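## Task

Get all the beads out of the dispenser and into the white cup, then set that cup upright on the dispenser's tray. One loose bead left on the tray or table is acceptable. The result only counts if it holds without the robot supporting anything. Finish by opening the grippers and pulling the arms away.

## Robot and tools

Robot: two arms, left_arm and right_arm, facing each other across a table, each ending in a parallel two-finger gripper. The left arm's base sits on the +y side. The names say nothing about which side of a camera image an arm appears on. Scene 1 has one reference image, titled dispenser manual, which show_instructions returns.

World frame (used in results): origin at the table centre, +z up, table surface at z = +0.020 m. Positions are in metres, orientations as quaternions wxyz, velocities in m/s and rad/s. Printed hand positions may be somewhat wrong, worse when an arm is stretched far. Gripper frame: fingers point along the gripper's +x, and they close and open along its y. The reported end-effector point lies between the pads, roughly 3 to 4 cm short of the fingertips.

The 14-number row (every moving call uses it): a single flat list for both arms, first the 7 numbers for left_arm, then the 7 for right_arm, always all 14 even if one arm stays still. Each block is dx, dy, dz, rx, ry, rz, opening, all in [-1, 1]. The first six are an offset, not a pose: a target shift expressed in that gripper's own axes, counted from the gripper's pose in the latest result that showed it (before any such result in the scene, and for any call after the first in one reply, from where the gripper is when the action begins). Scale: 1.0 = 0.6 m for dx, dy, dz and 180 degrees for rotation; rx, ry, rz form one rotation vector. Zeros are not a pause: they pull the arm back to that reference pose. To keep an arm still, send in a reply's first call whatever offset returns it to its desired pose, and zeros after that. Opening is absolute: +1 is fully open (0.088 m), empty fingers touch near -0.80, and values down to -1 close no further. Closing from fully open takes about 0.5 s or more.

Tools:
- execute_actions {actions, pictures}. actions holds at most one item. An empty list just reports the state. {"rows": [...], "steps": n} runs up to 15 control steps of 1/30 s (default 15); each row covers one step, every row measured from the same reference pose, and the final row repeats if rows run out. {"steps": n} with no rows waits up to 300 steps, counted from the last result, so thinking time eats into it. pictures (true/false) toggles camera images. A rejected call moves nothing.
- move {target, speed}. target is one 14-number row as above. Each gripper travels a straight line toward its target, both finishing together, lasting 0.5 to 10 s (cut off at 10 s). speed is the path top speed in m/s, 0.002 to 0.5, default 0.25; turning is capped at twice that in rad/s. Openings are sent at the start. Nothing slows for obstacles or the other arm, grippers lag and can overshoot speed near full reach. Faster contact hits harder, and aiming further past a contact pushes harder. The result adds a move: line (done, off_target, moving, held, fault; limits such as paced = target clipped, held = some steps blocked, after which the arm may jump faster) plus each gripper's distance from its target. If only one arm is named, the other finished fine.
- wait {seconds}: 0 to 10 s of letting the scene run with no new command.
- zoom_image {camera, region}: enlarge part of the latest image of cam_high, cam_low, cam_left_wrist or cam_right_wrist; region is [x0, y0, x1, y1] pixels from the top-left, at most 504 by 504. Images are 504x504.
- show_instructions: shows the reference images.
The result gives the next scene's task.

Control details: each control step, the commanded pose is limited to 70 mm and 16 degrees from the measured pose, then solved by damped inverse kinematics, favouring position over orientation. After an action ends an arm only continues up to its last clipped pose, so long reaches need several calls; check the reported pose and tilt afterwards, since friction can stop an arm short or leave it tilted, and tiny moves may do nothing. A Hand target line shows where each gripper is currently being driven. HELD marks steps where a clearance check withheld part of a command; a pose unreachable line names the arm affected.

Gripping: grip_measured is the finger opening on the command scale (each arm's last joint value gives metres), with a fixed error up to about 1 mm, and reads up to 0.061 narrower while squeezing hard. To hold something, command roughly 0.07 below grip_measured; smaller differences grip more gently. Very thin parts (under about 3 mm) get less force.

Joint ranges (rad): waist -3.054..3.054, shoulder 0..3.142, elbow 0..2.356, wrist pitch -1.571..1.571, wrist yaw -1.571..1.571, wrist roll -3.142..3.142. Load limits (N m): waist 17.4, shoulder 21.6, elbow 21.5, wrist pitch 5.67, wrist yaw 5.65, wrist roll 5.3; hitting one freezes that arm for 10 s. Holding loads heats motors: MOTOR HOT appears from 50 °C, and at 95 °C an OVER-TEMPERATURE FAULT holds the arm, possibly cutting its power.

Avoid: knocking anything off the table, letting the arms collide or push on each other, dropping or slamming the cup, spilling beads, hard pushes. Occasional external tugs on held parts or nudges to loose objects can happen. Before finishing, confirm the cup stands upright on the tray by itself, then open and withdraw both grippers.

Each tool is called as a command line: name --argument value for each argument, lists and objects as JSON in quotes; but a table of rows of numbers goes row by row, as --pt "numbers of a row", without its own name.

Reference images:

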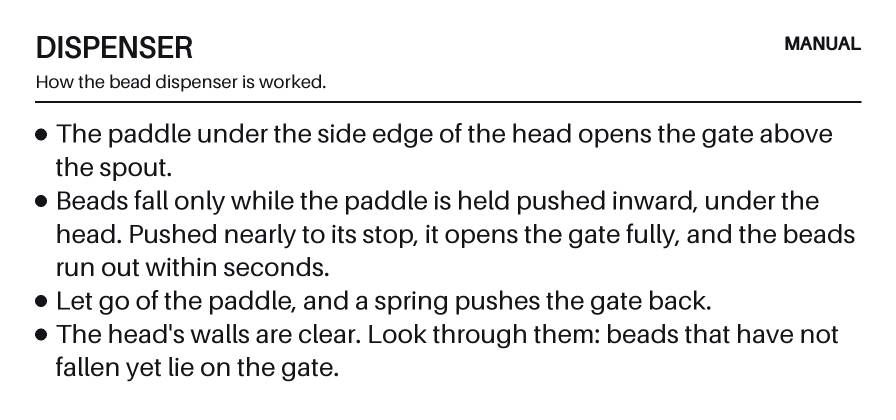

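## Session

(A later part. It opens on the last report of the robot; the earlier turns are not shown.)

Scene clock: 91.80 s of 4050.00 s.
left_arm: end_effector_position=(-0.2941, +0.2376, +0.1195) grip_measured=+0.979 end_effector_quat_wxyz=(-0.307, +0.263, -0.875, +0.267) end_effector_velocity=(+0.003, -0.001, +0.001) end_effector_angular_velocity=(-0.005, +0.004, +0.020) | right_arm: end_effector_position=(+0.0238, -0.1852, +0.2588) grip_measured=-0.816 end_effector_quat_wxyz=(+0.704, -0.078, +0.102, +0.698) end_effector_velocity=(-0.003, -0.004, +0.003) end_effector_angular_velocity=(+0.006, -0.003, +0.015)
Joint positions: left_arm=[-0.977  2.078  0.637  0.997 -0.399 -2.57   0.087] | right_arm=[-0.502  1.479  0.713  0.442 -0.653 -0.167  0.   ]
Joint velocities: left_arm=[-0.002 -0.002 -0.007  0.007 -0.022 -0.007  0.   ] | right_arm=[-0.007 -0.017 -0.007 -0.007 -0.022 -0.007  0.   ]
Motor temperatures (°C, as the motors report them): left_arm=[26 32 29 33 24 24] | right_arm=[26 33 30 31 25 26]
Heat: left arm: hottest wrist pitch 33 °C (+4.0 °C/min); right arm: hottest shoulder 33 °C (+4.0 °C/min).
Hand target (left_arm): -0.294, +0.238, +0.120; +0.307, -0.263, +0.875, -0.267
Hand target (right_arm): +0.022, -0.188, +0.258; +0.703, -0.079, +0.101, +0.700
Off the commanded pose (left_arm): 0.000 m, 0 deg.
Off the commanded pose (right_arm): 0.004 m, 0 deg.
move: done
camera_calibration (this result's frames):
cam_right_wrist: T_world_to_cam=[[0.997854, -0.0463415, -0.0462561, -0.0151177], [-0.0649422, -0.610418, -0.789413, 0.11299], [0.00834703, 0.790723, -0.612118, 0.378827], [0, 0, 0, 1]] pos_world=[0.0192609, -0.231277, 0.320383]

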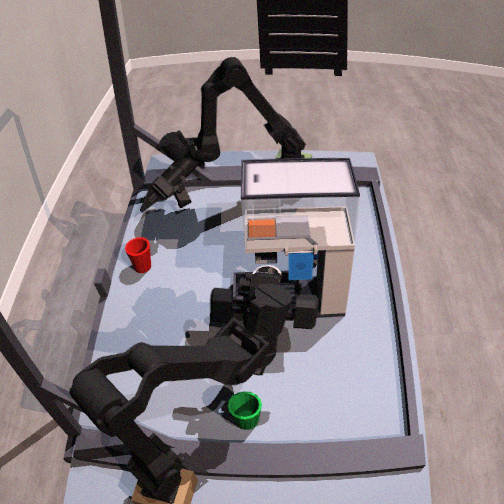

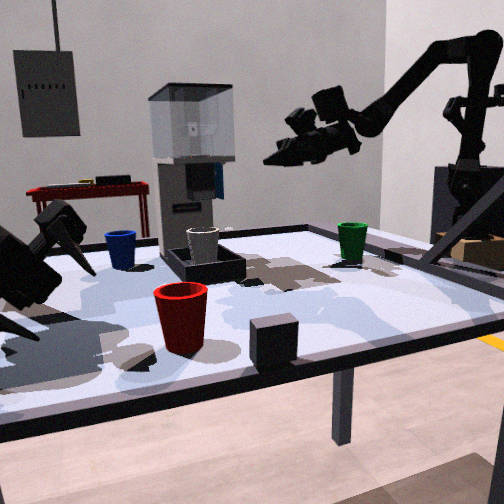

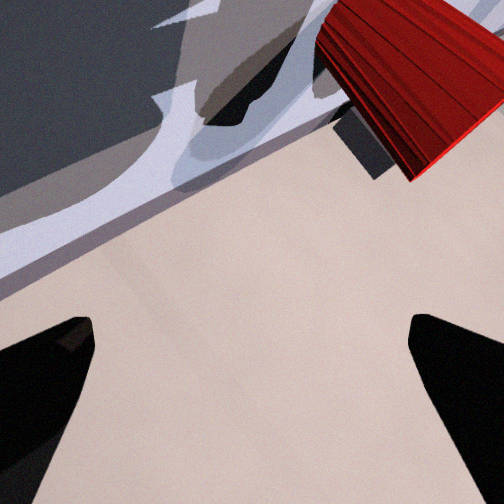

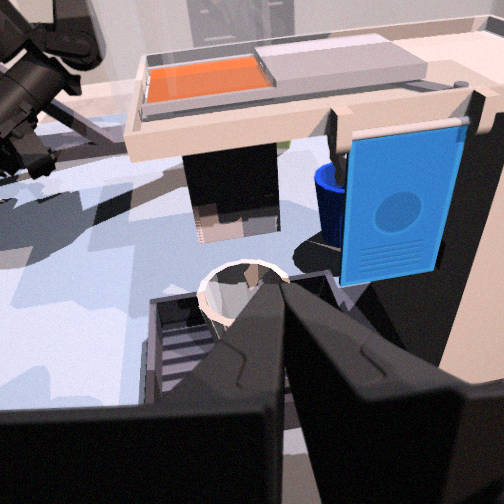

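move --target '[0,0,0,0,0,0,1,-0.15,0.3,0,0,0,0,1]'

zoom_image --camera "cam_high" --region '[210, 240, 330, 340]'

Scene clock: 94.73 s of 4050.00 s.
left_arm: end_effector_position=(-0.2941, +0.2376, +0.1195) grip_measured=+0.979 end_effector_quat_wxyz=(-0.307, +0.263, -0.875, +0.267) end_effector_velocity=(+0.001, -0.002, +0.001) end_effector_angular_velocity=(-0.003, -0.001, +0.020) | right_arm: end_effector_position=(-0.1563, -0.2700, +0.2894) grip_measured=+0.979 end_effector_quat_wxyz=(+0.702, -0.076, +0.103, +0.701) end_effector_velocity=(-0.001, -0.002, -0.003) end_effector_angular_velocity=(-0.007, -0.013, -0.002)
Joint positions: left_arm=[-0.977  2.078  0.637  0.997 -0.399 -2.57   0.087] | right_arm=[ 0.208  0.67   0.423 -0.007  0.023  0.044  0.087]
Joint velocities: left_arm=[-0.002 -0.002  0.002 -0.007 -0.022 -0.007  0.   ] | right_arm=[ 0.017 -0.007 -0.007 -0.007  0.022 -0.007 -0.   ]
Motor temperatures (°C, as the motors report them): left_arm=[26 33 29 33 24 24] | right_arm=[26 33 30 31 25 26]
Heat: left arm: hottest shoulder 33 °C (+3.0 °C/min); right arm: hottest shoulder 33 °C (+4.0 °C/min).
Hand target (left_arm): -0.294, +0.238, +0.120; +0.307, -0.263, +0.875, -0.267
Hand target (right_arm): -0.156, -0.271, +0.290; +0.704, -0.074, +0.103, +0.699
Off the commanded pose (left_arm): 0.000 m, 0 deg.
Off the commanded pose (right_arm): 0.002 m, 0 deg.
move: done
camera_calibration (this result's frames):
cam_right_wrist: T_world_to_cam=[[0.997905, -0.0404545, -0.0504809, 0.164924], [-0.0646802, -0.609862, -0.789864, 0.0739843], [0.00116715, 0.791474, -0.611201, 0.464923], [0, 0, 0, 1]] pos_world=[-0.160336, -0.316183, 0.350925]

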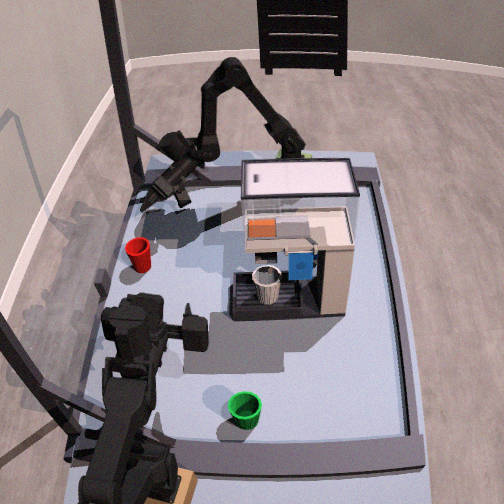

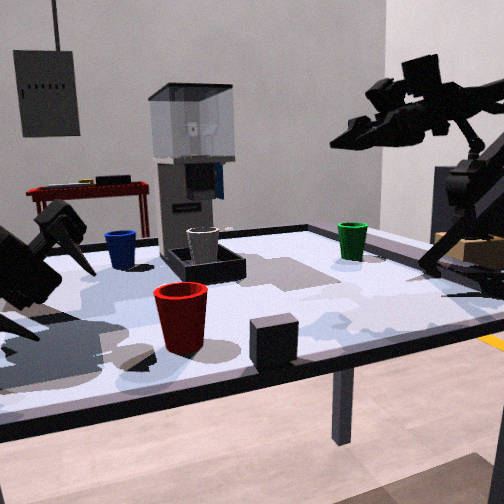

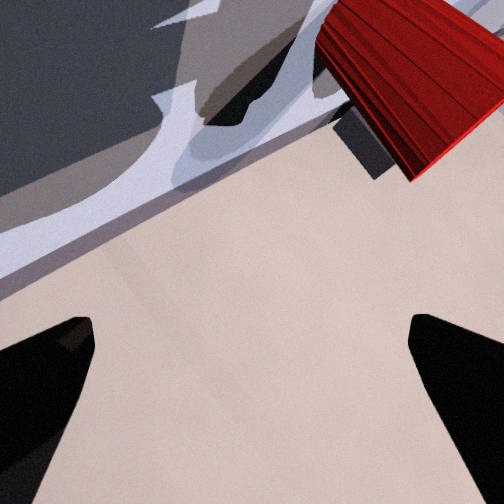

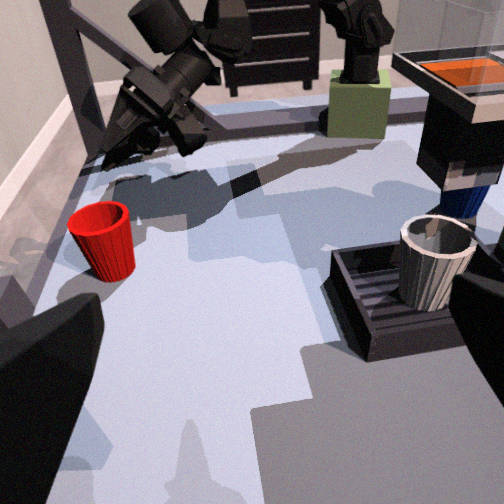

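Region (210, 240, 330, 340) of cam_high's 504x504 image, scaled by 4.200, with more detail than that image has.

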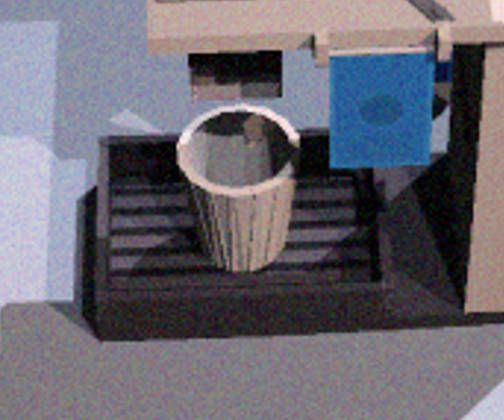

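zoom_image --camera "cam_right_wrist" --region '[304, 40, 504, 370]'

Region (304, 40, 504, 370) of cam_right_wrist's 504x504 image, scaled by 1.527, with more detail than that image has; it fills the left 305 columns of this view, and the rest is white.

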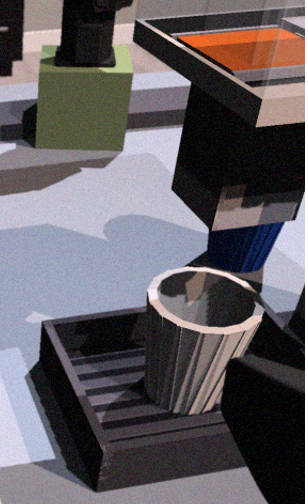

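move --target '[0,0,0,0,0,0,1,0.39,-0.273,-0.14,0,0.1,0,1]' --speed 0.2

Scene clock: 101.07 s of 4050.00 s.
left_arm: end_effector_position=(-0.2941, +0.2376, +0.1195) grip_measured=+0.979 end_effector_quat_wxyz=(-0.307, +0.263, -0.875, +0.267) end_effector_velocity=(-0.002, +0.004, +0.001) end_effector_angular_velocity=(+0.006, +0.013, -0.011) | right_arm: end_effector_position=(+0.0015, -0.0685, +0.1401) grip_measured=+0.979 end_effector_quat_wxyz=(+0.679, -0.188, +0.213, +0.677) end_effector_velocity=(+0.003, -0.001, -0.005) end_effector_angular_velocity=(-0.018, -0.006, +0.011)
Joint positions: left_arm=[-0.977  2.078  0.637  0.997 -0.399 -2.57   0.087] | right_arm=[-0.235  2.015  1.091  0.307 -0.354 -0.202  0.087]
Joint velocities: left_arm=[-0.007 -0.002 -0.002  0.007  0.007 -0.007 -0.   ] | right_arm=[-0.007  0.012  0.012 -0.022 -0.007 -0.022 -0.   ]
Motor temperatures (°C, as the motors report them): left_arm=[26 33 29 33 24 24] | right_arm=[26 32 31 31 25 26]
Heat: left arm: hottest shoulder 33 °C (+3.0 °C/min); right arm: hottest shoulder 32 °C (+2.0 °C/min).
Hand target (left_arm): -0.294, +0.238, +0.120; +0.307, -0.263, +0.875, -0.267
Hand target (right_arm): +0.003, -0.066, +0.140; +0.678, -0.188, +0.210, +0.679
Off the commanded pose (left_arm): 0.000 m, 0 deg.
Off the commanded pose (right_arm): 0.005 m, 0 deg.
After step 90, 1.20 s passed at rest.
move: done
camera_calibration (this result's frames):
cam_right_wrist: T_world_to_cam=[[0.998216, -0.0479377, -0.0355861, 0.00544943], [-0.0596412, -0.827713, -0.557974, 0.0417136], [-0.00270708, 0.559101, -0.829095, 0.228598], [0, 0, 0, 1]] pos_world=[-0.00233303, -0.0930211, 0.212998]

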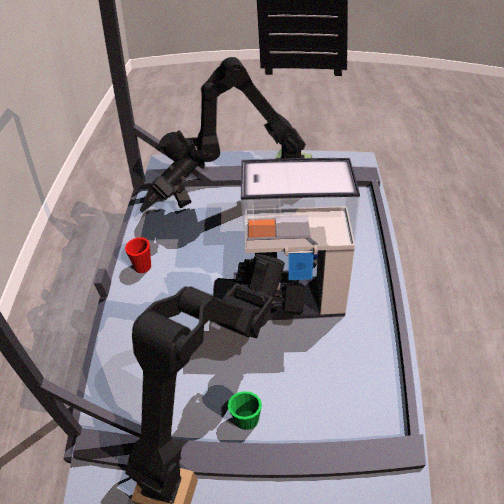

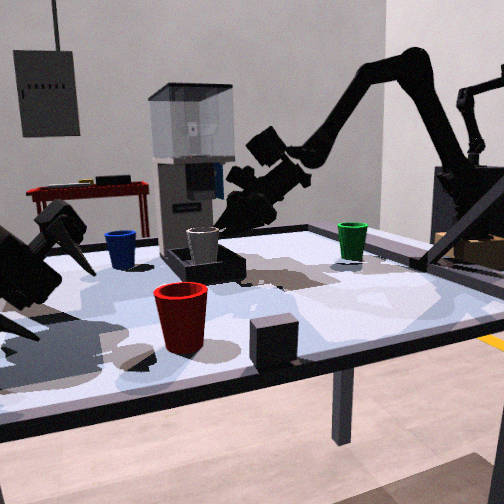

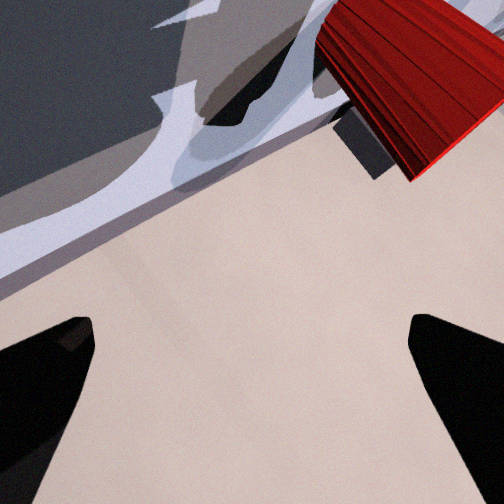

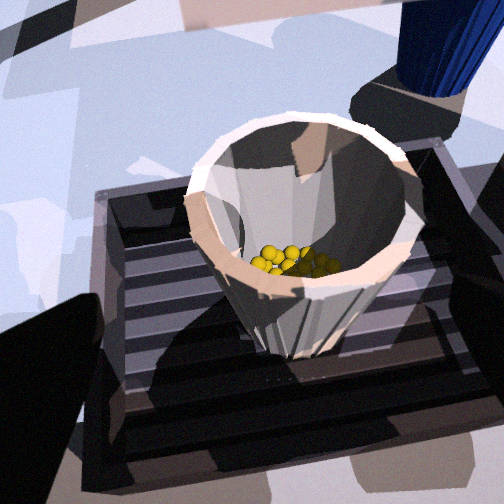

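Beads are in the cup. Retreating.

move --target '[0,0,0,0,0,0,1,-0.3,0.15,0,0,0,0,1]'

finished_scene --scene 1

Scene clock: 103.73 s of 4050.00 s.
left_arm: end_effector_position=(-0.2941, +0.2376, +0.1195) grip_measured=+0.979 end_effector_quat_wxyz=(-0.307, +0.263, -0.875, +0.267) end_effector_velocity=(+0.003, -0.001, -0.002) end_effector_angular_velocity=(+0.010, -0.001, +0.026) | right_arm: end_effector_position=(-0.0851, -0.2157, +0.2453) grip_measured=+0.979 end_effector_quat_wxyz=(+0.678, -0.187, +0.209, +0.680) end_effector_velocity=(+0.000, -0.005, -0.002) end_effector_angular_velocity=(-0.013, -0.006, -0.005)
Joint positions: left_arm=[-0.977  2.078  0.637  0.997 -0.399 -2.57   0.087] | right_arm=[-0.146  1.158  0.679 -0.115 -0.285 -0.151  0.087]
Joint velocities: left_arm=[-0.002  0.002 -0.002 -0.007 -0.022 -0.022 -0.   ] | right_arm=[-0.002 -0.017 -0.007 -0.022  0.007 -0.007 -0.   ]
Motor temperatures (°C, as the motors report them): left_arm=[26 33 29 33 24 24] | right_arm=[26 32 31 31 25 26]
Heat: left arm: hottest shoulder 33 °C (+3.0 °C/min); right arm: hottest shoulder 32 °C (+1.0 °C/min).
Hand target (left_arm): -0.294, +0.238, +0.120; +0.307, -0.263, +0.875, -0.267
Hand target (right_arm): -0.086, -0.218, +0.243; +0.679, -0.187, +0.213, +0.678
Off the commanded pose (left_arm): 0.000 m, 0 deg.
Off the commanded pose (right_arm): 0.006 m, 0 deg.
move: done
camera_calibration (this result's frames):
cam_right_wrist: T_world_to_cam=[[0.998514, -0.0426983, -0.033855, 0.0892765], [-0.0543558, -0.824272, -0.563579, -0.0240061], [-0.00384184, 0.564582, -0.825368, 0.398081], [0, 0, 0, 1]] pos_world=[-0.0889194, -0.240725, 0.318056]

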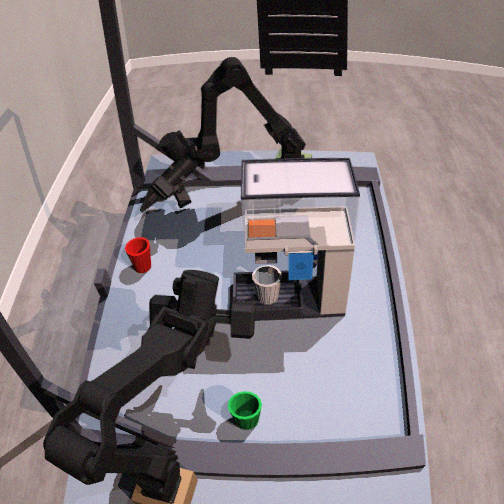

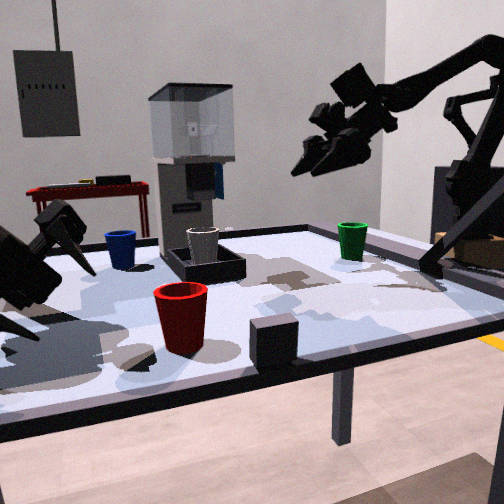

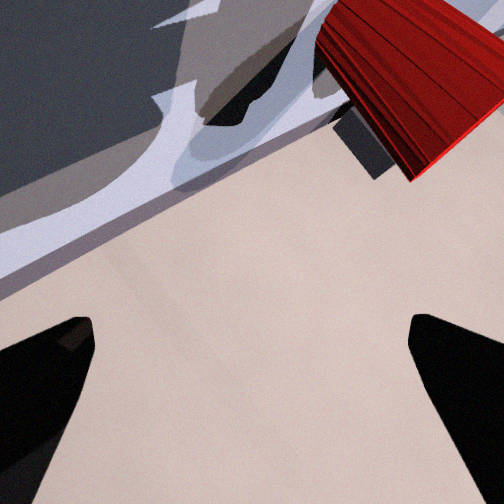

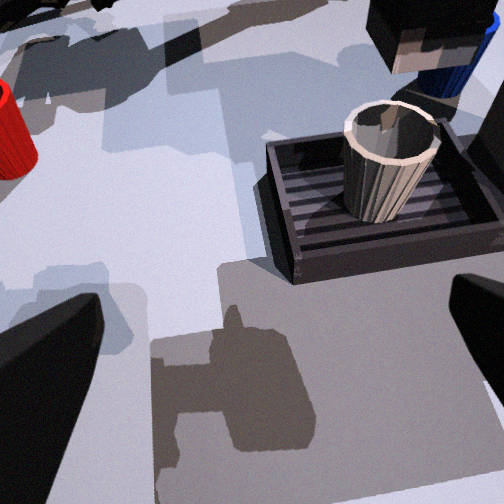

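The scene is finished: the task was done.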